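# Put red foam block or yellow sponge on desk

## Task

Look at the counter behind the shelving. If a red foam block is there, move it onto the desk; if it is not, move the yellow sponge from the coffee table onto the desk. Every other item must stay on its own shelf, table or counter. The coffee table must be standing upright at the end, the robot must not fall or finish leaning, and the moved object must rest on the desk by itself, not held there by the robot.

## Robot and tools

Robot: TidyBot++, a base 0.54 m long, 0.50 m wide and 0.38 m high on four powered casters, carrying one seven-joint arm with a two-finger gripper. The shoulder sits 0.12 m ahead of the base centre and 0.68 m above the floor. Segments: upper arm 0.42 m, forearm 0.31 m, hand 0.31 m to the hand point. Cameras: base_camera and wrist_camera; the wrist one looks along the hand. At the start the arm is folded with the hand down, poking up to 0.08 m past the base front, elbow up to 1.15 m high.

Frames: the base frame has its origin on the floor below the base centre, x forward, y left, z up. hand_pose is in this frame and marks the point between the finger pads; its z axis runs out along the fingers and the fingers move along its y axis. The odometry frame is the base frame as it was at scene start. base_odometry counts wheel turns only (slip counts as travel) and drifts a few cm and degrees over many moves; heading is positive to the left, -3.142 to 3.142. base_tilt is in degrees, positive when leaning forward or right, with a fixed error near 1 degree.

execute_actions: argument actions is a list holding one action or none (empty list only reports state and images). An action may have base, joints, or both, plus optional speeds; the motions start together. base holds exactly one key, each a relative offset from where the base last measured itself, not a pose: translate_m (metres, forward positive, -2 to 2), strafe_m (metres, left positive, -2 to 2), rotate_rad (radians, counter-clockwise from above positive, -6.3 to 6.3). joints is one dictionary for the single arm, keyed by name, each value an absolute target: joint_1_rad (any angle; spins the arm about vertical, positive clockwise from above, opposite to rotate_rad), joint_2_rad shoulder -2.249 to 2.249, joint_3_rad any angle, joint_4_rad elbow -2.579 to 2.579, joint_5_rad any angle, joint_6_rad wrist -2.099 to 2.099, joint_7_rad any angle (hand pointing down: positive turns it counter-clockwise from above; at 1.57 fingers open left/right), all in radians; gripper_pos 0 (open) to 1 (closed), finger gap about 85 x (1 - gripper_pos) mm. Unbounded joints go the short way, so turn them in steps under half a revolution. Tolerances: ±0.039 for joints 1-4, ±0.056 for joints 5-7, ±0.03 gripper. speeds caps top speed for that action: translate_m and strafe_m 0.05 to 0.5 m/s, rotate_rad 0.1 to 1.57 rad/s (defaults are the maxima). A base move needing over 8.667 s at its top speed is refused; an action cannot run past 15 s. cameras selects images: omitted, null or ["all"] gives both, [] none; a bad name or key or out-of-range value rejects the whole call with no motion. A joint or base left out of an action may keep pushing toward an older target.

Arm geometry with joint_1_rad 0, joint_3_rad 3.14, joint_5_rad 0 (near start): arm in the vertical x plane; angles from vertical, forward positive, are upper arm = joint_2_rad, forearm = joint_2_rad - joint_4_rad, hand = joint_2_rad - joint_4_rad - joint_6_rad. Hand reach ahead of the shoulder is the sum of length x sin(angle), height the sum of length x cos(angle). A downward hand reaches at most about 0.94 m high, and only near the base.

wait: seconds from 0 to 10; commands nothing and returns state and images. zoom_image: camera (base_camera or wrist_camera) and region [x0, y0, x1, y1] in pixels from the top-left, at most 504 x 504, on that camera's latest full image. finished_scene: scene number; ends the scene irreversibly and reports success. Replying with no tool call ends everything.

Result lines: base_status and joint_status tell how each motion ended. done: reached (for the base, wheels turned enough, even if slipping or blocked short). off_target: stopped away from target, maybe still pushing. contact_stop / time_out: target dropped, holds where it stopped. "joint command not followed" with a "cause:" line means arm targets were withheld (e.g. self-collision); joints show not_followed and may be retried on later actions until given valid targets; the gripper still acts. Gripper closed to 1 reading done means empty; off_target means something is held. on_its_own lists uncommanded motion. motor_effort gives percent of max per motor, bracket = peak, noisy with fixed bias. ARM HIT means the arm struck the base or itself. MOTOR HOT warns from 60 °C; OVER-TEMPERATURE FAULT at 75 °C lets the arm sag, with joints reading limit_stop_at_motor_heat; resend targets. A torque sensor at its limit (104.5 N m joints 1-4, 51.3 N m joints 5-7; warnings at 56.7 and 29.4) freezes arm and gripper for 10 s and skips the rest of the call, while the base keeps going. After a stop, later motion calls in the same reply are skipped.

Accuracy: friction leaves joints slightly off while still saying done; correct by sending last command + (wanted - read). The hand typically lands 1-2 cm off, more when outstretched; trust images. A held load makes the arm sag; never command a joint to its current reading while holding something. The robot holds the last command while you think.

Avoid: driving while the arm is caught high up (tipping risk), pulling or pushing sideways on a raised hand, ramming the base into things, bumping the coffee table or other items, dropping or slamming objects, and hard grips against surfaces. Release the object so it rests on the desk before finishing.

Each tool is called after "Request:" in YAML: its name, and indented under it one key for each argument.

## Session

Request:
execute_actions:
  actions: []

Scene clock: 0.00 s.
base_odometry: x=+0.000 y=+0.000 heading=+0.000 (m, m, rad; odometry frame)
base_tilt: forward=-0.4 right=+0.6 (deg)
base_status: not commanded
joint_positions: joint_1_rad=-0.055 joint_2_rad=-0.329 joint_3_rad=+3.141 joint_4_rad=-2.556 joint_5_rad=+0.020 joint_6_rad=-0.838 joint_7_rad=+1.609 gripper_pos=+0.000
joint_status: not commanded
motor_effort: joint_1_rad=+0 joint_2_rad=-1 joint_3_rad=+1 joint_4_rad=+14 joint_5_rad=+0 joint_6_rad=+1 joint_7_rad=+0 (%)
hand_pose: x=+0.2558 y=+0.0043 z=+0.5778 quat_wxyz=(+0.007, +0.998, +0.053, +0.038) (m; base frame)
pictures: base_camera, wrist_camera
Images, in order (width x height): base_camera 644x364, wrist_camera 644x476.

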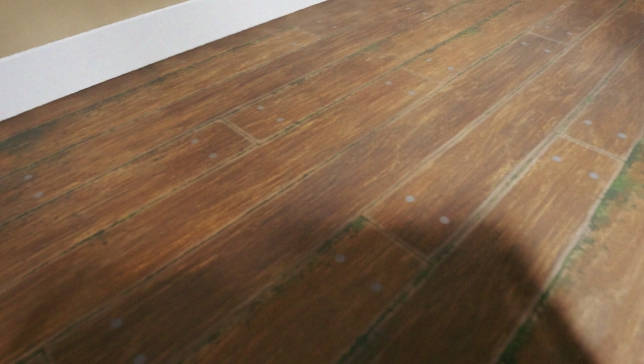

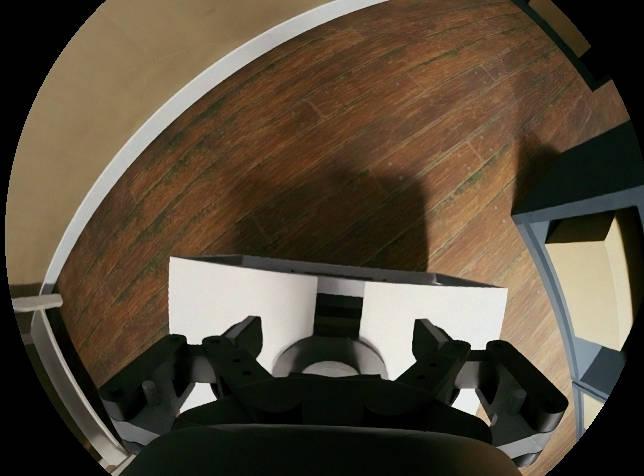

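Request:
execute_actions:
  actions:
    - {"base":{"rotate_rad":-0.8},"joints":{"joint_6_rad":-0.5,"joint_1_rad":0.015,"joint_7_rad":1.55}}

Scene clock: 2.93 s.
base_odometry: x=+0.000 y=+0.000 heading=-0.799 (m, m, rad; odometry frame)
base_tilt: forward=-0.4 right=+0.5 (deg)
base_status: done
joint_positions: joint_1_rad=+0.002 joint_2_rad=-0.329 joint_3_rad=+3.141 joint_4_rad=-2.556 joint_5_rad=+0.020 joint_6_rad=-0.500 joint_7_rad=+1.575 gripper_pos=+0.000
joint_status: all done
motor_effort: joint_1_rad=+0(1) joint_2_rad=-5(5) joint_3_rad=+0(1) joint_4_rad=+16(16) joint_5_rad=-1(0) joint_6_rad=+4(5) joint_7_rad=+0(0) (%)
hand_pose: x=+0.3573 y=-0.0019 z=+0.6032 quat_wxyz=(+0.007, +0.979, +0.009, +0.205) (m; base frame)
pictures: base_camera, wrist_camera
Images, in order (width x height): base_camera 644x364, wrist_camera 644x476.

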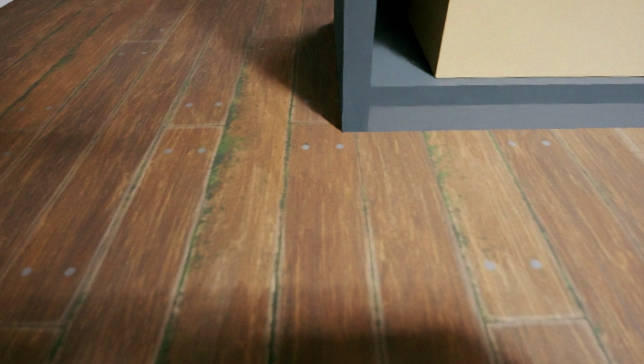

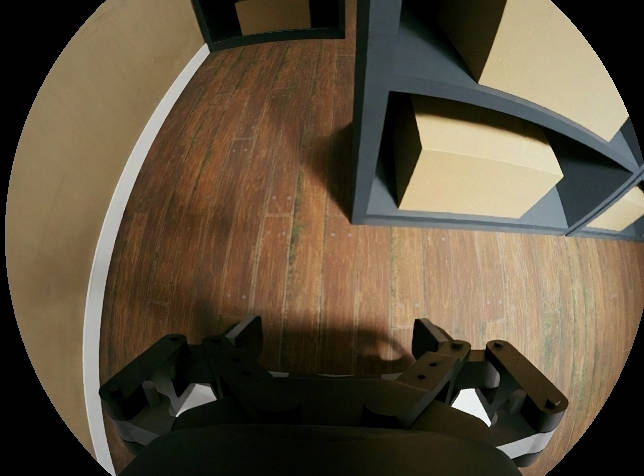

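Request:
execute_actions:
  actions:
    - {"base":{"strafe_m":0.44},"joints":{"joint_4_rad":-1.0,"joint_6_rad":-1.6}}

Scene clock: 8.33 s.
base_odometry: x=+0.316 y=+0.306 heading=-0.800 (m, m, rad; odometry frame)
base_tilt: forward=-0.4 right=+0.5 (deg)
base_status: done
joint_positions: joint_1_rad=+0.002 joint_2_rad=-0.329 joint_3_rad=+3.140 joint_4_rad=-1.022 joint_5_rad=+0.020 joint_6_rad=-1.580 joint_7_rad=+1.575 gripper_pos=+0.000
joint_status: all done
motor_effort: joint_1_rad=-1(1) joint_2_rad=-4(10) joint_3_rad=+1(2) joint_4_rad=+15(21) joint_5_rad=-1(0) joint_6_rad=+8(8) joint_7_rad=+0(1) (%)
hand_pose: x=+0.4216 y=-0.0047 z=+1.1208 quat_wxyz=(+0.010, +0.907, -0.002, +0.421) (m; base frame)
pictures: base_camera, wrist_camera
Images, in order (width x height): base_camera 644x364, wrist_camera 644x476.

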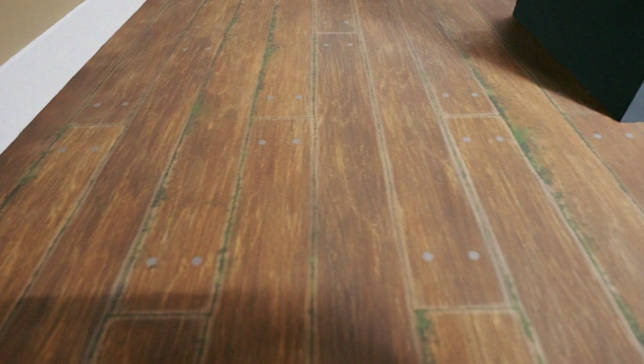

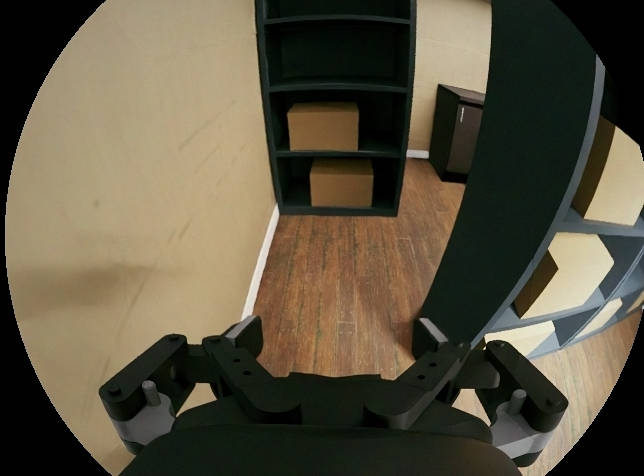

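Request:
execute_actions:
  actions:
    - {"base":{"translate_m":1.3},"joints":{"joint_1_rad":0.9,"joint_6_rad":-1.4}}

Scene clock: 13.10 s.
base_odometry: x=+1.223 y=-0.625 heading=-0.800 (m, m, rad; odometry frame)
base_tilt: forward=-0.4 right=+0.6 (deg)
base_status: done
joint_positions: joint_1_rad=+0.884 joint_2_rad=-0.329 joint_3_rad=+3.140 joint_4_rad=-1.022 joint_5_rad=+0.020 joint_6_rad=-1.420 joint_7_rad=+1.575 gripper_pos=+0.000
joint_status: all done
motor_effort: joint_1_rad=+0(1) joint_2_rad=-4(6) joint_3_rad=+1(2) joint_4_rad=+16(16) joint_5_rad=+0(0) joint_6_rad=+9(8) joint_7_rad=+0(0) (%)
hand_pose: x=+0.3261 y=-0.2589 z=+1.1613 quat_wxyz=(+0.219, +0.787, -0.373, +0.440) (m; base frame)
pictures: base_camera, wrist_camera
Images, in order (width x height): base_camera 644x364, wrist_camera 644x476.

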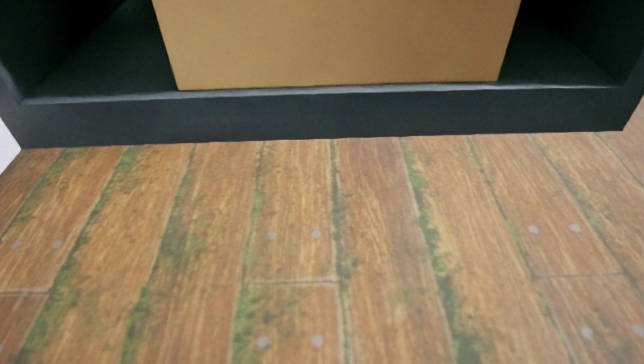

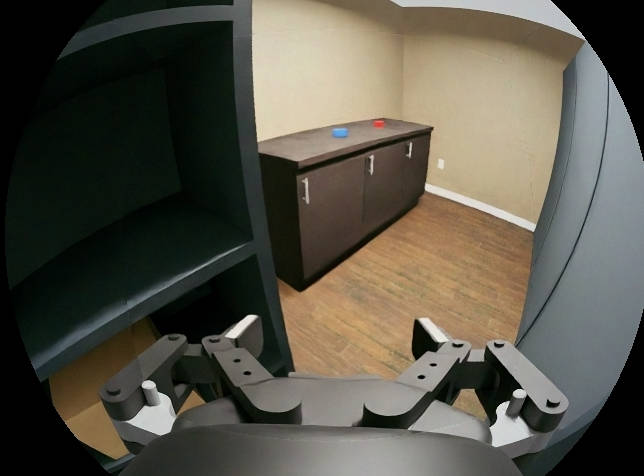

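Request:
execute_actions:
  actions:
    - {"base":{"translate_m":0.28},"joints":{"joint_1_rad":1.57,"joint_6_rad":-1.9}}

Scene clock: 19.73 s.
base_odometry: x=+1.418 y=-0.826 heading=-0.799 (m, m, rad; odometry frame)
base_tilt: forward=-0.4 right=+0.6 (deg)
base_status: done
joint_positions: joint_1_rad=+1.553 joint_2_rad=-0.329 joint_3_rad=+3.140 joint_4_rad=-1.022 joint_5_rad=+0.020 joint_6_rad=-1.881 joint_7_rad=+1.575 gripper_pos=+0.000
joint_status: all done
motor_effort: joint_1_rad=-1(1) joint_2_rad=-2(5) joint_3_rad=+1(3) joint_4_rad=+14(16) joint_5_rad=+0(0) joint_6_rad=+6(8) joint_7_rad=+0(1) (%)
hand_pose: x=+0.1192 y=-0.2321 z=+1.0596 quat_wxyz=(+0.203, +0.683, -0.675, +0.194) (m; base frame)
pictures: base_camera, wrist_camera
Images, in order (width x height): base_camera 644x364, wrist_camera 644x476.

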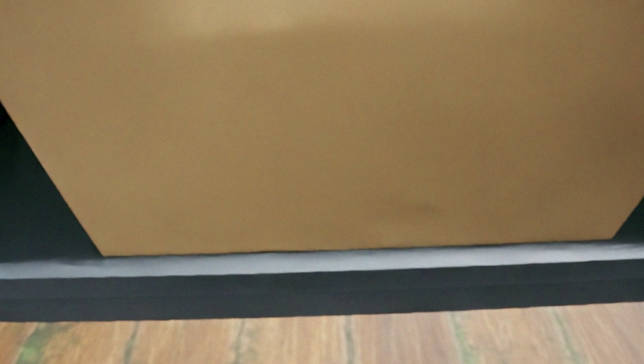

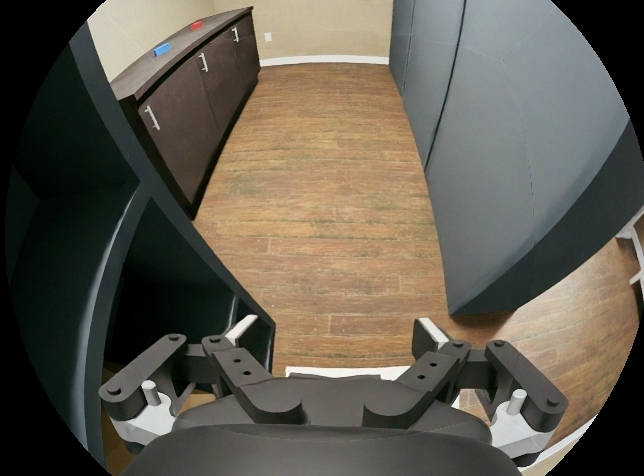

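Request:
execute_actions:
  actions:
    - {"base":{"strafe_m":-1.8},"joints":{"joint_1_rad":0.9}}
  cameras: []

Request:
execute_actions:
  actions:
    - {"base":{"translate_m":0.25},"joints":{"joint_1_rad":-0.015,"joint_6_rad":-1.7}}

Scene clock: 27.33 s.
base_odometry: x=+0.129 y=-2.083 heading=-0.799 (m, m, rad; odometry frame)
base_tilt: forward=-0.4 right=+0.6 (deg)
base_status: done
joint_positions: joint_1_rad=+0.917 joint_2_rad=-0.327 joint_3_rad=+3.140 joint_4_rad=-1.021 joint_5_rad=+0.020 joint_6_rad=-1.882 joint_7_rad=+1.575 gripper_pos=+0.000
joint_status: all done
motor_effort: joint_1_rad=-1(2) joint_2_rad=-2(5) joint_3_rad=+1(1) joint_4_rad=+14(14) joint_5_rad=-1(1) joint_6_rad=+6(7) joint_7_rad=+0(0) (%)
hand_pose: x=+0.2576 y=-0.1871 z=+1.0590 quat_wxyz=(+0.131, +0.860, -0.427, +0.246) (m; base frame)
pictures: none
No camera images: the call's "cameras" was empty. Leave "cameras" out to get every camera's image.

Scene clock: 29.53 s.
base_odometry: x=+0.304 y=-2.262 heading=-0.799 (m, m, rad; odometry frame)
base_tilt: forward=-0.4 right=+0.5 (deg)
base_status: done
joint_positions: joint_1_rad=+0.001 joint_2_rad=-0.323 joint_3_rad=+3.140 joint_4_rad=-1.021 joint_5_rad=+0.020 joint_6_rad=-1.721 joint_7_rad=+1.575 gripper_pos=+0.000
joint_status: all done
motor_effort: joint_1_rad=-1(2) joint_2_rad=-3(6) joint_3_rad=+1(2) joint_4_rad=+15(16) joint_5_rad=-1(2) joint_6_rad=+7(8) joint_7_rad=+0(0) (%)
hand_pose: x=+0.3932 y=-0.0045 z=+1.0882 quat_wxyz=(+0.009, +0.935, -0.003, +0.354) (m; base frame)
pictures: base_camera, wrist_camera
Images, in order (width x height): base_camera 644x364, wrist_camera 644x476.

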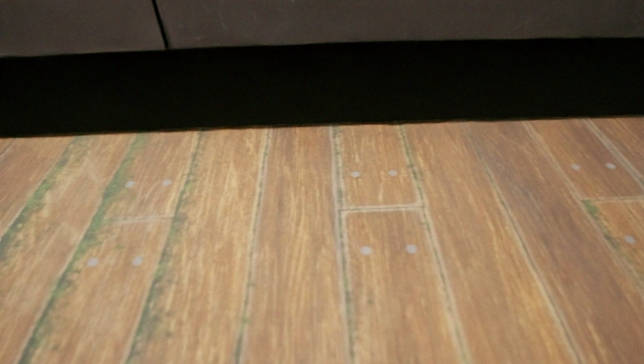

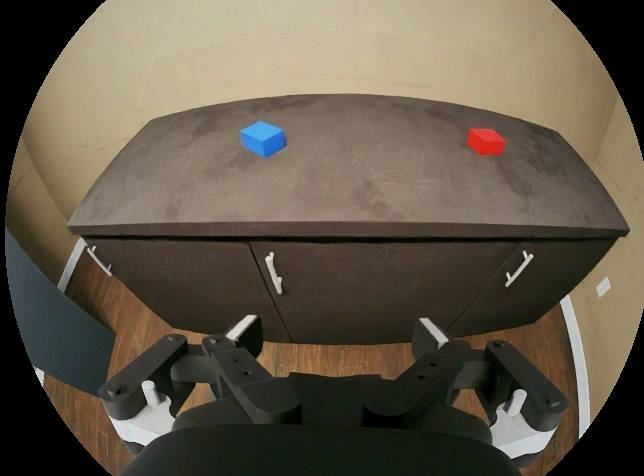

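Request:
execute_actions:
  actions:
    - {"base":{"strafe_m":-0.43}}
  cameras: ["wrist_camera"]

Request:
execute_actions:
  actions:
    - {"base":{"translate_m":0.27}}

Scene clock: 33.17 s.
base_odometry: x=-0.004 y=-2.562 heading=-0.798 (m, m, rad; odometry frame)
base_tilt: forward=-0.3 right=+0.6 (deg)
base_status: done
joint_positions: joint_1_rad=+0.001 joint_2_rad=-0.324 joint_3_rad=+3.142 joint_4_rad=-1.021 joint_5_rad=+0.020 joint_6_rad=-1.721 joint_7_rad=+1.575 gripper_pos=+0.000
joint_status: not commanded
motor_effort: joint_1_rad=+0(0) joint_2_rad=-4(5) joint_3_rad=+1(3) joint_4_rad=+15(16) joint_5_rad=+0(1) joint_6_rad=+7(7) joint_7_rad=+0(0) (%)
hand_pose: x=+0.3929 y=-0.0052 z=+1.0885 quat_wxyz=(+0.009, +0.935, -0.004, +0.354) (m; base frame)
pictures: wrist_camera
Images, in order (width x height): wrist_camera 644x476.

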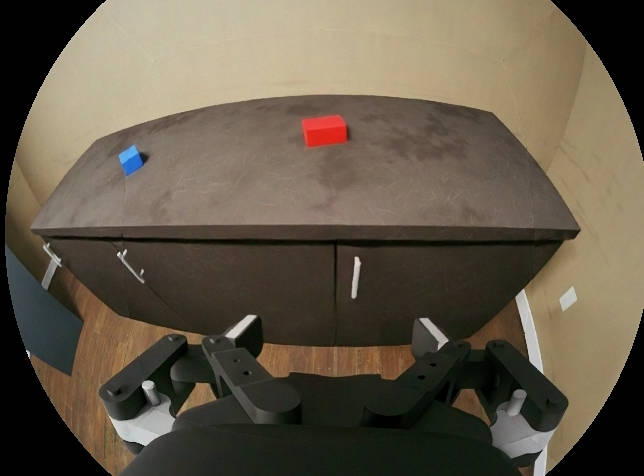

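Scene clock: 35.17 s.
base_odometry: x=+0.184 y=-2.756 heading=-0.799 (m, m, rad; odometry frame)
base_tilt: forward=-0.4 right=+0.5 (deg)
base_status: done
joint_positions: joint_1_rad=+0.001 joint_2_rad=-0.323 joint_3_rad=+3.142 joint_4_rad=-1.021 joint_5_rad=+0.020 joint_6_rad=-1.719 joint_7_rad=+1.575 gripper_pos=+0.000
joint_status: not commanded
motor_effort: joint_1_rad=+0(1) joint_2_rad=-3(7) joint_3_rad=+0(1) joint_4_rad=+15(16) joint_5_rad=+0(0) joint_6_rad=+7(7) joint_7_rad=+0(0) (%)
hand_pose: x=+0.3939 y=-0.0052 z=+1.0888 quat_wxyz=(+0.009, +0.935, -0.004, +0.355) (m; base frame)
pictures: base_camera, wrist_camera
Images, in order (width x height): base_camera 644x364, wrist_camera 644x476.

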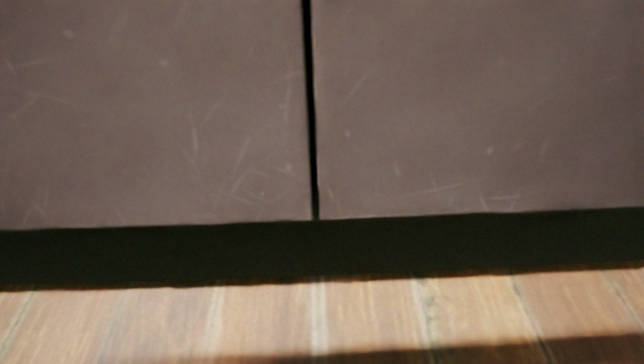

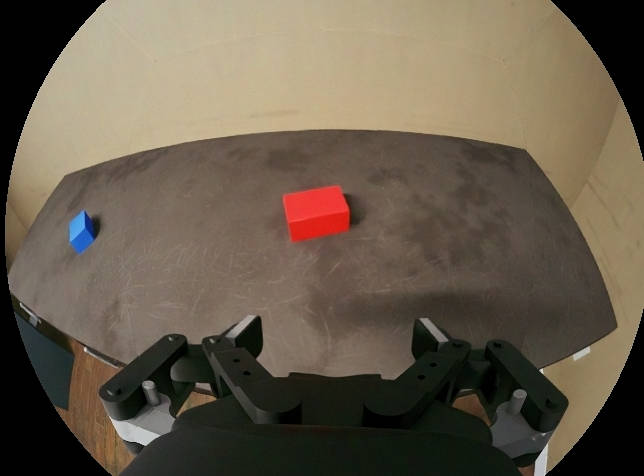

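Request:
execute_actions:
  actions:
    - {"base":{"translate_m":0.07},"joints":{"joint_2_rad":0.24,"joint_4_rad":-0.597,"joint_6_rad":-1.95}}

Scene clock: 42.13 s.
base_odometry: x=+0.233 y=-2.806 heading=-0.799 (m, m, rad; odometry frame)
base_tilt: forward=-0.3 right=+0.5 (deg)
base_status: done
joint_positions: joint_1_rad=+0.001 joint_2_rad=+0.242 joint_3_rad=+3.142 joint_4_rad=-0.624 joint_5_rad=+0.020 joint_6_rad=-1.928 joint_7_rad=+1.575 gripper_pos=+0.000
joint_status: all done
motor_effort: joint_1_rad=+0(0) joint_2_rad=-26(29) joint_3_rad=+0(2) joint_4_rad=+15(16) joint_5_rad=+0(0) joint_6_rad=+4(8) joint_7_rad=+1(0) (%)
hand_pose: x=+0.5653 y=-0.0050 z=+1.0009 quat_wxyz=(+0.009, +0.985, -0.004, +0.172) (m; base frame)
pictures: base_camera, wrist_camera
Images, in order (width x height): base_camera 644x364, wrist_camera 644x476.

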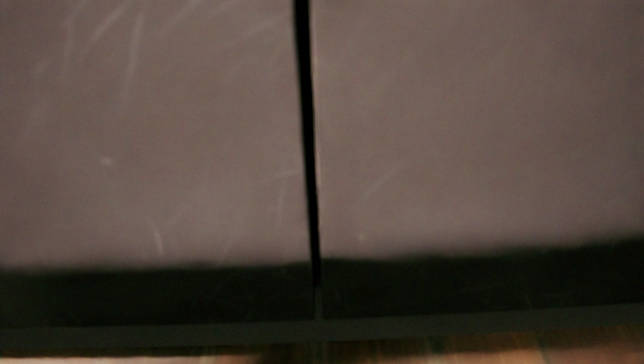

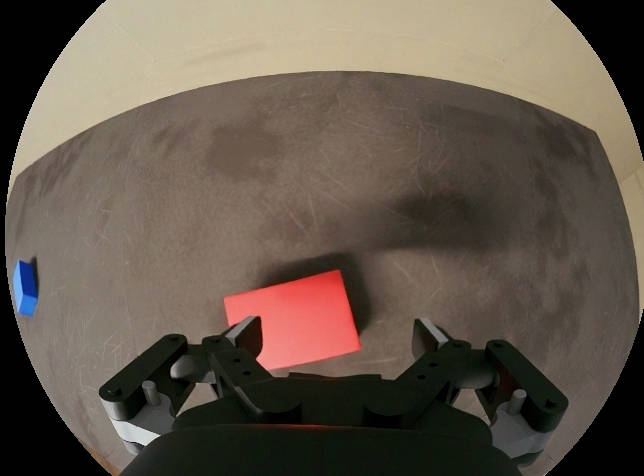

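Request:
execute_actions:
  actions:
    - {"base":{"strafe_m":0.035},"joints":{"joint_7_rad":0.2}}
  cameras: ["wrist_camera"]

Scene clock: 45.70 s.
base_odometry: x=+0.258 y=-2.782 heading=-0.799 (m, m, rad; odometry frame)
base_tilt: forward=-0.4 right=+0.5 (deg)
base_status: done
joint_positions: joint_1_rad=-0.010 joint_2_rad=+0.242 joint_3_rad=+3.142 joint_4_rad=-0.624 joint_5_rad=+0.020 joint_6_rad=-1.929 joint_7_rad=+0.204 gripper_pos=+0.000
joint_status: all done
motor_effort: joint_1_rad=+0(3) joint_2_rad=-26(28) joint_3_rad=+1(2) joint_4_rad=+15(15) joint_5_rad=+0(2) joint_6_rad=+4(4) joint_7_rad=+0(0) (%)
hand_pose: x=+0.5652 y=-0.0001 z=+1.0012 quat_wxyz=(-0.103, +0.764, -0.622, +0.139) (m; base frame)
pictures: wrist_camera
Images, in order (width x height): wrist_camera 644x476.

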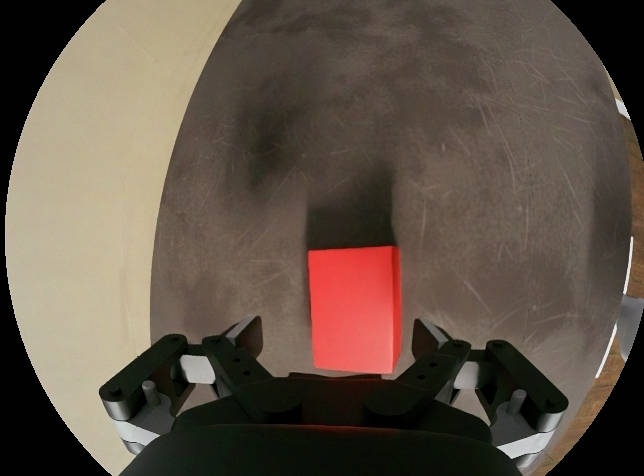

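Request:
execute_actions:
  actions:
    - {"joints":{"joint_2_rad":0.365,"joint_4_rad":-0.485,"joint_6_rad":-2.08,"joint_1_rad":0.015}}
  cameras: ["wrist_camera"]

Scene clock: 48.93 s.
base_odometry: x=+0.258 y=-2.782 heading=-0.799 (m, m, rad; odometry frame)
base_tilt: forward=-0.4 right=+0.6 (deg)
base_status: not commanded
joint_positions: joint_1_rad=-0.001 joint_2_rad=+0.367 joint_3_rad=+3.142 joint_4_rad=-0.510 joint_5_rad=+0.020 joint_6_rad=-2.060 joint_7_rad=+0.204 gripper_pos=+0.000
joint_status: all done
motor_effort: joint_1_rad=+0(0) joint_2_rad=-30(33) joint_3_rad=+0(0) joint_4_rad=+14(15) joint_5_rad=+0(0) joint_6_rad=+3(4) joint_7_rad=+0(0) (%)
hand_pose: x=+0.5750 y=-0.0038 z=+0.9706 quat_wxyz=(-0.058, +0.768, -0.632, +0.084) (m; base frame)
pictures: wrist_camera
Images, in order (width x height): wrist_camera 644x476.

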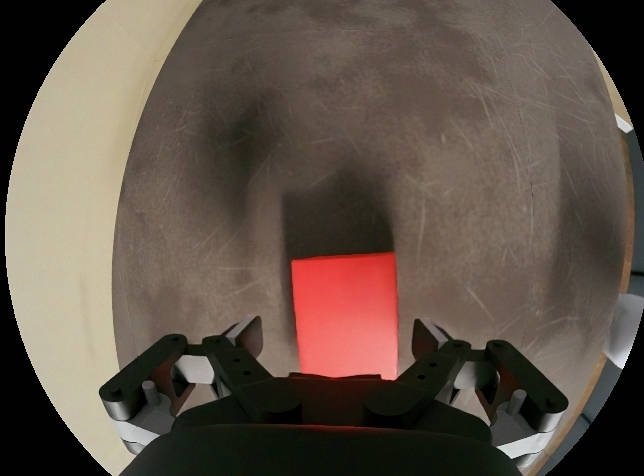

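Request:
execute_actions:
  actions:
    - {"joints":{"joint_2_rad":0.38,"joint_4_rad":-0.65,"joint_6_rad":-1.99,"joint_7_rad":0.26}}
  cameras: ["wrist_camera"]

Scene clock: 52.90 s.
base_odometry: x=+0.258 y=-2.782 heading=-0.799 (m, m, rad; odometry frame)
base_tilt: forward=-0.4 right=+0.6 (deg)
base_status: not commanded
joint_positions: joint_1_rad=-0.001 joint_2_rad=+0.378 joint_3_rad=+3.142 joint_4_rad=-0.629 joint_5_rad=+0.020 joint_6_rad=-2.009 joint_7_rad=+0.234 gripper_pos=+0.000
joint_status: all done
motor_effort: joint_1_rad=-1(1) joint_2_rad=-31(34) joint_3_rad=+0(0) joint_4_rad=+15(16) joint_5_rad=+0(1) joint_6_rad=+2(2) joint_7_rad=+0(1) (%)
hand_pose: x=+0.5789 y=-0.0040 z=+0.9320 quat_wxyz=(-0.032, +0.780, -0.622, +0.054) (m; base frame)
pictures: wrist_camera
Images, in order (width x height): wrist_camera 644x476.

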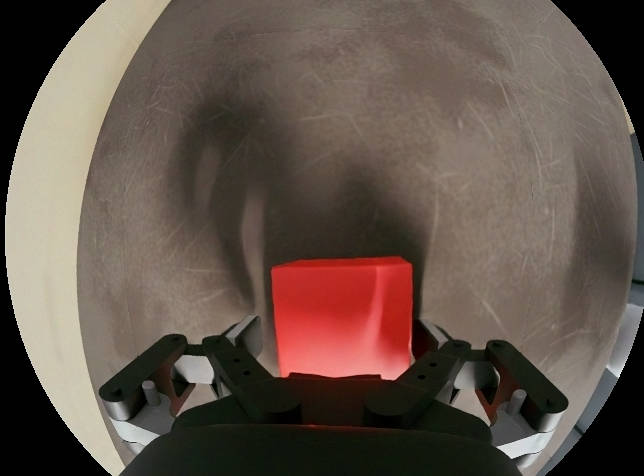

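Request:
execute_actions:
  actions:
    - {"joints":{"gripper_pos":1}}
  cameras: ["wrist_camera"]

Request:
execute_actions:
  actions:
    - {"joints":{"joint_2_rad":0.1}}
  cameras: ["wrist_camera"]

Scene clock: 55.77 s.
base_odometry: x=+0.258 y=-2.782 heading=-0.799 (m, m, rad; odometry frame)
base_tilt: forward=-0.3 right=+0.6 (deg)
base_status: not commanded
joint_positions: joint_1_rad=-0.001 joint_2_rad=+0.369 joint_3_rad=+3.142 joint_4_rad=-0.634 joint_5_rad=+0.020 joint_6_rad=-2.005 joint_7_rad=+0.234 gripper_pos=+0.373
joint_status: gripper_pos off_target (ended at +0.373, target +1.000)
motor_effort: joint_1_rad=+0(0) joint_2_rad=-31(32) joint_3_rad=+0(1) joint_4_rad=+15(16) joint_5_rad=+0(1) joint_6_rad=+2(4) joint_7_rad=+0(1) (%)
hand_pose: x=+0.5772 y=-0.0040 z=+0.9348 quat_wxyz=(-0.035, +0.780, -0.622, +0.058) (m; base frame)
pictures: wrist_camera
Images, in order (width x height): wrist_camera 644x476.

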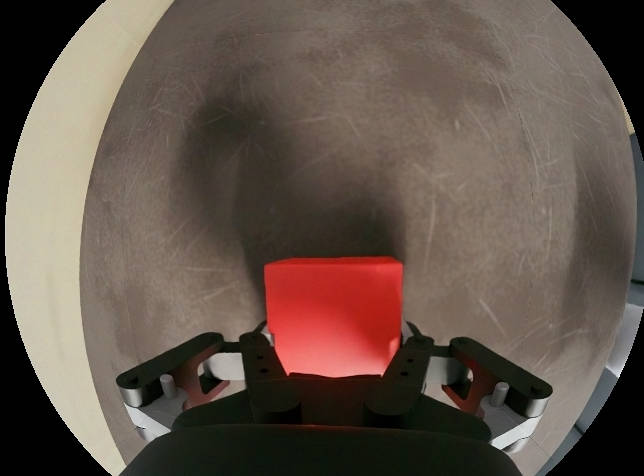

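Scene clock: 57.50 s.
base_odometry: x=+0.258 y=-2.782 heading=-0.799 (m, m, rad; odometry frame)
base_tilt: forward=-0.4 right=+0.5 (deg)
base_status: not commanded
joint_positions: joint_1_rad=-0.001 joint_2_rad=+0.097 joint_3_rad=+3.142 joint_4_rad=-0.635 joint_5_rad=+0.020 joint_6_rad=-2.005 joint_7_rad=+0.234 gripper_pos=+0.373
joint_status: all done
motor_effort: joint_1_rad=+0(1) joint_2_rad=-19(36) joint_3_rad=+0(0) joint_4_rad=+14(16) joint_5_rad=-1(0) joint_6_rad=+5(5) joint_7_rad=+0(0) (%)
hand_pose: x=+0.4925 y=-0.0041 z=+1.0482 quat_wxyz=(-0.118, +0.765, -0.612, +0.162) (m; base frame)
pictures: wrist_camera
Images, in order (width x height): wrist_camera 644x476.

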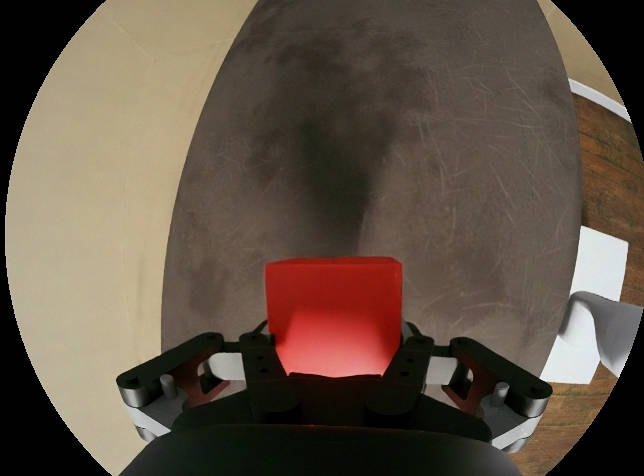

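Block secured. Retracing the route with the arm turned to look along the way.

Request:
execute_actions:
  actions:
    - {"base":{"translate_m":-0.59},"joints":{"joint_1_rad":-1.57,"joint_2_rad":-0.33,"joint_4_rad":-1.02,"joint_6_rad":-1.9,"joint_7_rad":1.59}}
  cameras: []

Request:
execute_actions:
  actions:
    - {"base":{"strafe_m":1.3}}

Scene clock: 63.83 s.
base_odometry: x=-0.153 y=-2.359 heading=-0.800 (m, m, rad; odometry frame)
base_tilt: forward=-0.4 right=+0.6 (deg)
base_status: done
joint_positions: joint_1_rad=-1.553 joint_2_rad=-0.319 joint_3_rad=+3.141 joint_4_rad=-0.994 joint_5_rad=+0.020 joint_6_rad=-1.923 joint_7_rad=+1.565 gripper_pos=+0.373
joint_status: all done
motor_effort: joint_1_rad=+0(1) joint_2_rad=-3(23) joint_3_rad=+1(2) joint_4_rad=+14(14) joint_5_rad=+0(0) joint_6_rad=+6(6) joint_7_rad=+0(1) (%)
hand_pose: x=+0.1273 y=+0.2255 z=+1.0604 quat_wxyz=(-0.183, +0.693, +0.669, +0.196) (m; base frame)
pictures: none
No camera images: the call's "cameras" was empty. Leave "cameras" out to get every camera's image.

Scene clock: 67.90 s.
base_odometry: x=+0.779 y=-1.452 heading=-0.800 (m, m, rad; odometry frame)
base_tilt: forward=-0.4 right=+0.5 (deg)
base_status: done
joint_positions: joint_1_rad=-1.553 joint_2_rad=-0.325 joint_3_rad=+3.141 joint_4_rad=-0.998 joint_5_rad=+0.020 joint_6_rad=-1.919 joint_7_rad=+1.565 gripper_pos=+0.373
joint_status: not commanded
motor_effort: joint_1_rad=+0(1) joint_2_rad=-2(5) joint_3_rad=+1(2) joint_4_rad=+14(15) joint_5_rad=+0(0) joint_6_rad=+6(7) joint_7_rad=+0(0) (%)
hand_pose: x=+0.1272 y=+0.2238 z=+1.0610 quat_wxyz=(-0.185, +0.692, +0.668, +0.199) (m; base frame)
pictures: base_camera, wrist_camera
Images, in order (width x height): base_camera 644x364, wrist_camera 644x476.

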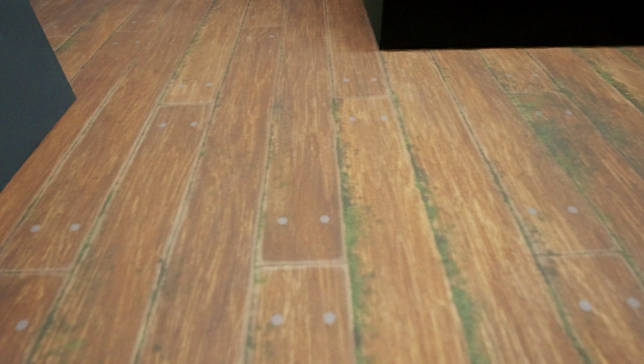

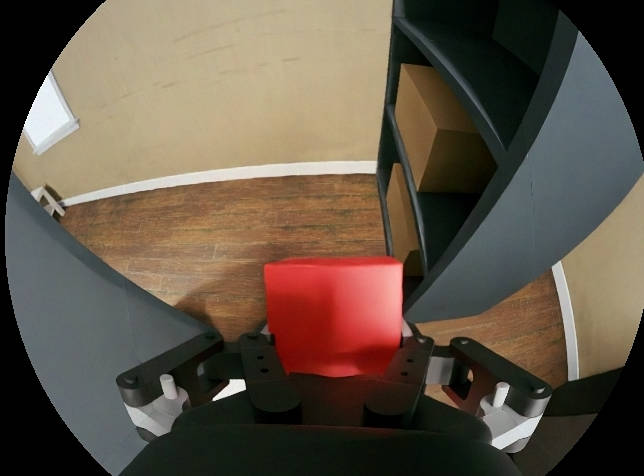

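Request:
execute_actions:
  actions:
    - {"base":{"strafe_m":0.87},"joints":{"joint_1_rad":-3.15,"joint_6_rad":-1.75}}

Scene clock: 72.33 s.
base_odometry: x=+1.403 y=-0.846 heading=-0.799 (m, m, rad; odometry frame)
base_tilt: forward=-0.4 right=+0.6 (deg)
base_status: done
joint_positions: joint_1_rad=-3.133 joint_2_rad=-0.332 joint_3_rad=+3.141 joint_4_rad=-0.998 joint_5_rad=+0.020 joint_6_rad=-1.773 joint_7_rad=+1.565 gripper_pos=+0.373
joint_status: all done
motor_effort: joint_1_rad=+0(1) joint_2_rad=-3(4) joint_3_rad=+0(2) joint_4_rad=+15(15) joint_5_rad=-1(0) joint_6_rad=+7(8) joint_7_rad=+0(0) (%)
hand_pose: x=-0.1393 y=+0.0067 z=+1.0892 quat_wxyz=(-0.344, +0.012, +0.939, +0.009) (m; base frame)
pictures: base_camera, wrist_camera
Images, in order (width x height): base_camera 644x364, wrist_camera 644x476.

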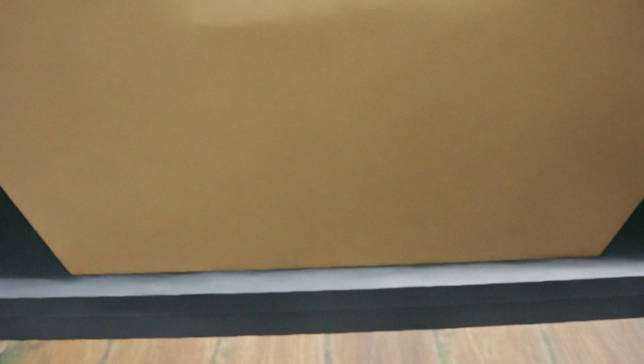

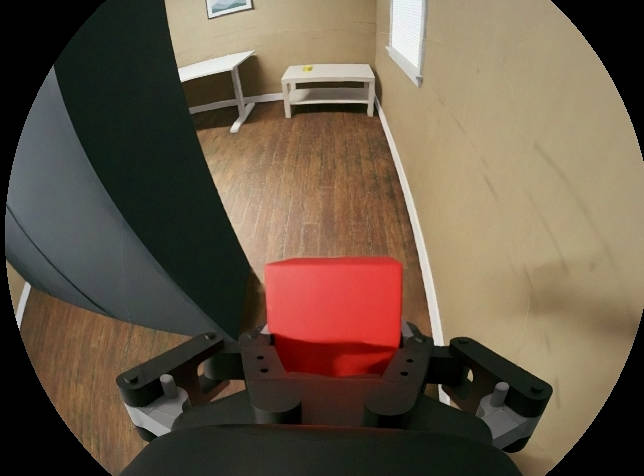

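Request:
execute_actions:
  actions:
    - {"base":{"translate_m":-1.95},"joints":{"joint_2_rad":0.31,"joint_4_rad":-0.925,"joint_6_rad":-1.89}}

Request:
execute_actions:
  actions:
    - {"base":{"strafe_m":-1.3}}

Scene clock: 80.23 s.
base_odometry: x=+0.044 y=+0.554 heading=-0.800 (m, m, rad; odometry frame)
base_tilt: forward=-0.4 right=+0.6 (deg)
base_status: done
joint_positions: joint_1_rad=-3.133 joint_2_rad=+0.316 joint_3_rad=+3.141 joint_4_rad=-0.951 joint_5_rad=+0.020 joint_6_rad=-1.869 joint_7_rad=+1.565 gripper_pos=+0.373
joint_status: all done
motor_effort: joint_1_rad=-1(0) joint_2_rad=-30(36) joint_3_rad=+0(1) joint_4_rad=+16(18) joint_5_rad=-1(0) joint_6_rad=+1(8) joint_7_rad=+1(0) (%)
hand_pose: x=-0.3135 y=+0.0080 z=+0.8645 quat_wxyz=(-0.003, +0.010, +1.000, +0.009) (m; base frame)
pictures: base_camera, wrist_camera
Images, in order (width x height): base_camera 644x364, wrist_camera 644x476.

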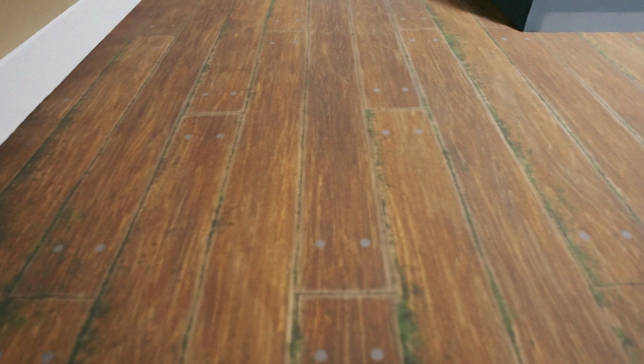

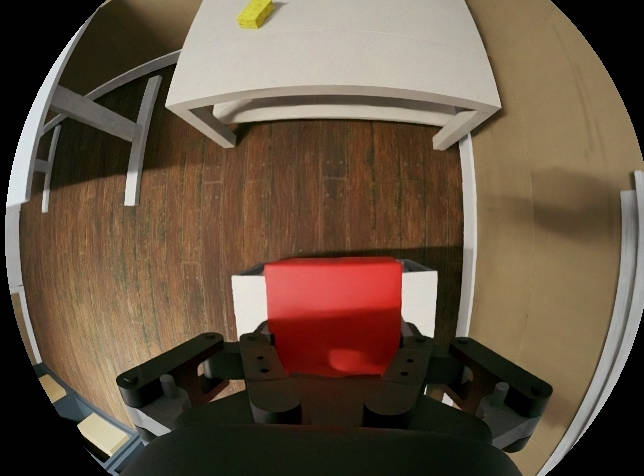

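Scene clock: 84.20 s.
base_odometry: x=-0.889 y=-0.352 heading=-0.800 (m, m, rad; odometry frame)
base_tilt: forward=-0.4 right=+0.5 (deg)
base_status: done
joint_positions: joint_1_rad=-3.144 joint_2_rad=+0.316 joint_3_rad=+3.142 joint_4_rad=-0.951 joint_5_rad=+0.020 joint_6_rad=-1.870 joint_7_rad=+1.565 gripper_pos=+0.373
joint_status: not commanded
motor_effort: joint_1_rad=+0(4) joint_2_rad=-31(32) joint_3_rad=+0(2) joint_4_rad=+17(17) joint_5_rad=+0(1) joint_6_rad=+1(1) joint_7_rad=+1(0) (%)
hand_pose: x=-0.3134 y=+0.0036 z=+0.8646 quat_wxyz=(-0.003, +0.005, +1.000, +0.009) (m; base frame)
pictures: base_camera, wrist_camera
Images, in order (width x height): base_camera 644x364, wrist_camera 644x476.

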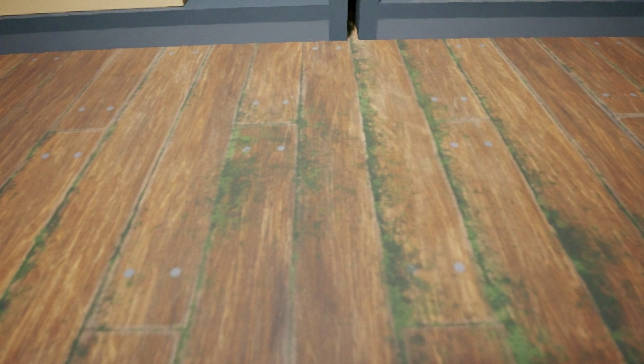

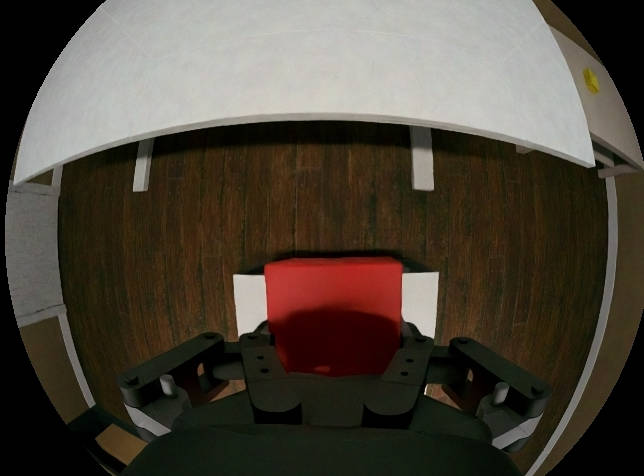

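Request:
execute_actions:
  actions:
    - {"base":{"translate_m":-0.29}}
  cameras: []

Request:
execute_actions:
  actions:
    - {"joints":{"joint_2_rad":0.435,"joint_4_rad":-1.08,"joint_6_rad":-1.625}}
  cameras: ["wrist_camera"]

Request:
execute_actions:
  actions:
    - {"joints":{"joint_4_rad":-1.15,"joint_6_rad":-1.555}}
  cameras: ["wrist_camera"]

Scene clock: 88.10 s.
base_odometry: x=-1.091 y=-0.144 heading=-0.799 (m, m, rad; odometry frame)
base_tilt: forward=-0.4 right=+0.6 (deg)
base_status: done
joint_positions: joint_1_rad=-3.144 joint_2_rad=+0.318 joint_3_rad=+3.142 joint_4_rad=-0.950 joint_5_rad=+0.020 joint_6_rad=-1.873 joint_7_rad=+1.565 gripper_pos=+0.373
joint_status: not commanded
motor_effort: joint_1_rad=-1(2) joint_2_rad=-31(35) joint_3_rad=+0(1) joint_4_rad=+17(17) joint_5_rad=+0(0) joint_6_rad=+1(2) joint_7_rad=+0(1) (%)
hand_pose: x=-0.3129 y=+0.0036 z=+0.8643 quat_wxyz=(-0.001, +0.005, +1.000, +0.009) (m; base frame)
pictures: none
No camera images: the call's "cameras" was empty. Leave "cameras" out to get every camera's image.

Scene clock: 89.57 s.
base_odometry: x=-1.091 y=-0.144 heading=-0.799 (m, m, rad; odometry frame)
base_tilt: forward=-0.4 right=+0.6 (deg)
base_status: not commanded
joint_positions: joint_1_rad=-3.144 joint_2_rad=+0.441 joint_3_rad=+3.142 joint_4_rad=-1.065 joint_5_rad=+0.020 joint_6_rad=-1.639 joint_7_rad=+1.565 gripper_pos=+0.373
joint_status: all done
motor_effort: joint_1_rad=+0(0) joint_2_rad=-36(41) joint_3_rad=+1(0) joint_4_rad=+17(19) joint_5_rad=-1(0) joint_6_rad=+1(1) joint_7_rad=+0(0) (%)
hand_pose: x=-0.3733 y=+0.0037 z=+0.7713 quat_wxyz=(+0.002, +0.003, +1.000, +0.010) (m; base frame)
pictures: wrist_camera
Images, in order (width x height): wrist_camera 644x476.

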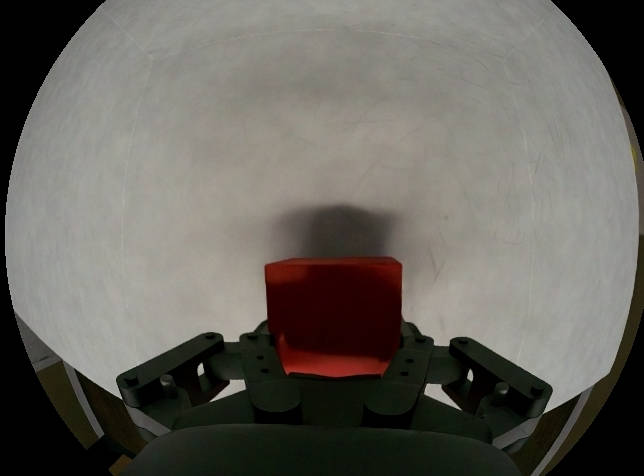

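Scene clock: 90.37 s.
base_odometry: x=-1.091 y=-0.144 heading=-0.799 (m, m, rad; odometry frame)
base_tilt: forward=-0.4 right=+0.5 (deg)
base_status: not commanded
joint_positions: joint_1_rad=-3.144 joint_2_rad=+0.441 joint_3_rad=+3.142 joint_4_rad=-1.131 joint_5_rad=+0.020 joint_6_rad=-1.574 joint_7_rad=+1.565 gripper_pos=+0.373
joint_status: all done
motor_effort: joint_1_rad=+0(0) joint_2_rad=-37(38) joint_3_rad=+0(1) joint_4_rad=+17(18) joint_5_rad=-1(0) joint_6_rad=+1(0) joint_7_rad=+0(0) (%)
hand_pose: x=-0.3736 y=+0.0037 z=+0.7508 quat_wxyz=(+0.002, +0.002, +1.000, +0.010) (m; base frame)
pictures: wrist_camera
Images, in order (width x height): wrist_camera 644x476.

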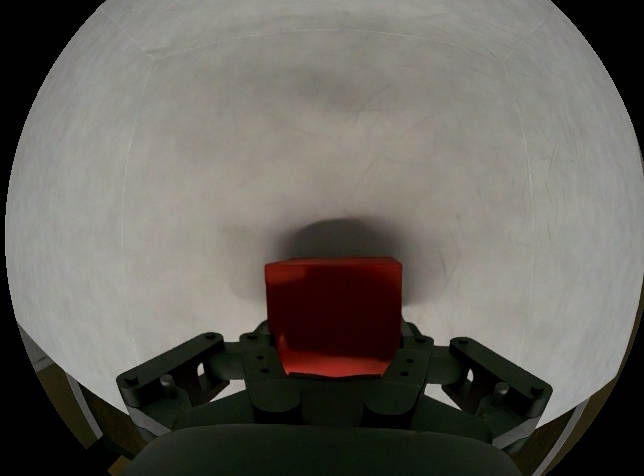

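Request:
execute_actions:
  actions:
    - {"joints":{"joint_4_rad":-1.22,"joint_6_rad":-1.485}}
  cameras: ["wrist_camera"]

Scene clock: 92.67 s.
base_odometry: x=-1.091 y=-0.144 heading=-0.799 (m, m, rad; odometry frame)
base_tilt: forward=-0.4 right=+0.5 (deg)
base_status: not commanded
joint_positions: joint_1_rad=-3.144 joint_2_rad=+0.415 joint_3_rad=+3.142 joint_4_rad=-1.183 joint_5_rad=+0.020 joint_6_rad=-1.509 joint_7_rad=+1.565 gripper_pos=+0.373
joint_status: all done
motor_effort: joint_1_rad=+0(0) joint_2_rad=-29(37) joint_3_rad=+0(1) joint_4_rad=+15(17) joint_5_rad=+0(0) joint_6_rad=+2(2) joint_7_rad=+0(0) (%)
hand_pose: x=-0.3758 y=+0.0037 z=+0.7472 quat_wxyz=(-0.017, +0.002, +1.000, +0.010) (m; base frame)
pictures: wrist_camera
Images, in order (width x height): wrist_camera 644x476.

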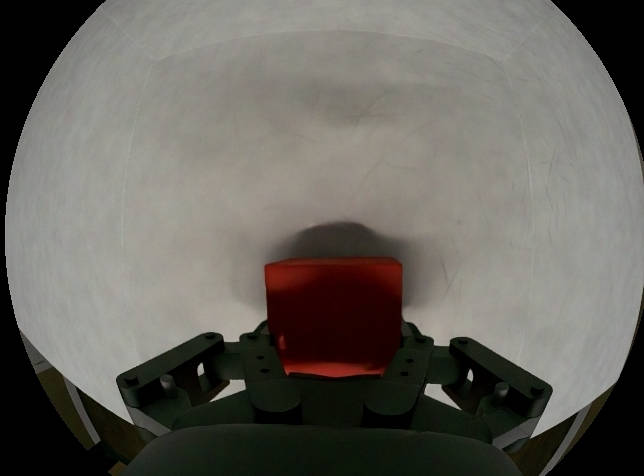

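Request:
execute_actions:
  actions:
    - {"joints":{"gripper_pos":0,"joint_2_rad":0.415}}
  cameras: []

Request:
execute_actions:
  actions:
    - {"joints":{"joint_2_rad":0.25}}
  cameras: ["wrist_camera"]

Scene clock: 96.43 s.
base_odometry: x=-1.091 y=-0.144 heading=-0.799 (m, m, rad; odometry frame)
base_tilt: forward=-0.5 right=+0.5 (deg)
base_status: not commanded
joint_positions: joint_1_rad=-3.144 joint_2_rad=+0.414 joint_3_rad=+3.142 joint_4_rad=-1.195 joint_5_rad=+0.020 joint_6_rad=-1.505 joint_7_rad=+1.565 gripper_pos=+0.000
joint_status: all done
motor_effort: joint_1_rad=-1(0) joint_2_rad=-36(36) joint_3_rad=+0(0) joint_4_rad=+17(18) joint_5_rad=+0(0) joint_6_rad=+1(2) joint_7_rad=+0(0) (%)
hand_pose: x=-0.3729 y=+0.0037 z=+0.7440 quat_wxyz=(-0.014, +0.002, +1.000, +0.010) (m; base frame)
pictures: none
No camera images: the call's "cameras" was empty. Leave "cameras" out to get every camera's image.

Scene clock: 97.83 s.
base_odometry: x=-1.091 y=-0.144 heading=-0.799 (m, m, rad; odometry frame)
base_tilt: forward=-0.4 right=+0.5 (deg)
base_status: not commanded
joint_positions: joint_1_rad=-3.144 joint_2_rad=+0.245 joint_3_rad=+3.142 joint_4_rad=-1.198 joint_5_rad=+0.020 joint_6_rad=-1.505 joint_7_rad=+1.565 gripper_pos=+0.000
joint_status: all done
motor_effort: joint_1_rad=-1(1) joint_2_rad=-31(38) joint_3_rad=+0(0) joint_4_rad=+18(18) joint_5_rad=+0(0) joint_6_rad=+3(3) joint_7_rad=+0(0) (%)
hand_pose: x=-0.3549 y=+0.0038 z=+0.8247 quat_wxyz=(-0.097, +0.002, +0.995, +0.009) (m; base frame)
pictures: wrist_camera
Images, in order (width x height): wrist_camera 644x476.

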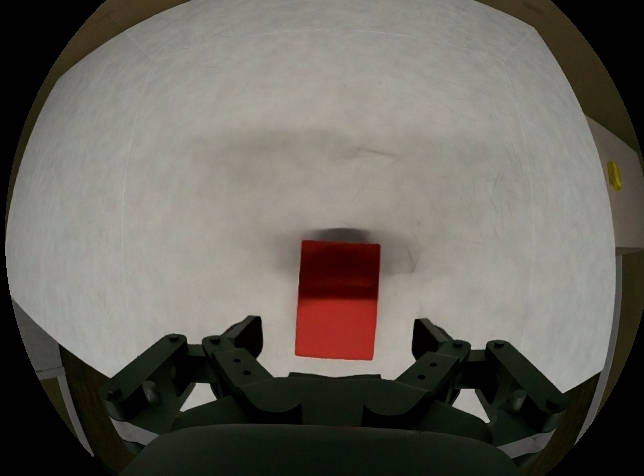

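Request:
finished_scene:
  scene: 2

The scene is finished: the task was done.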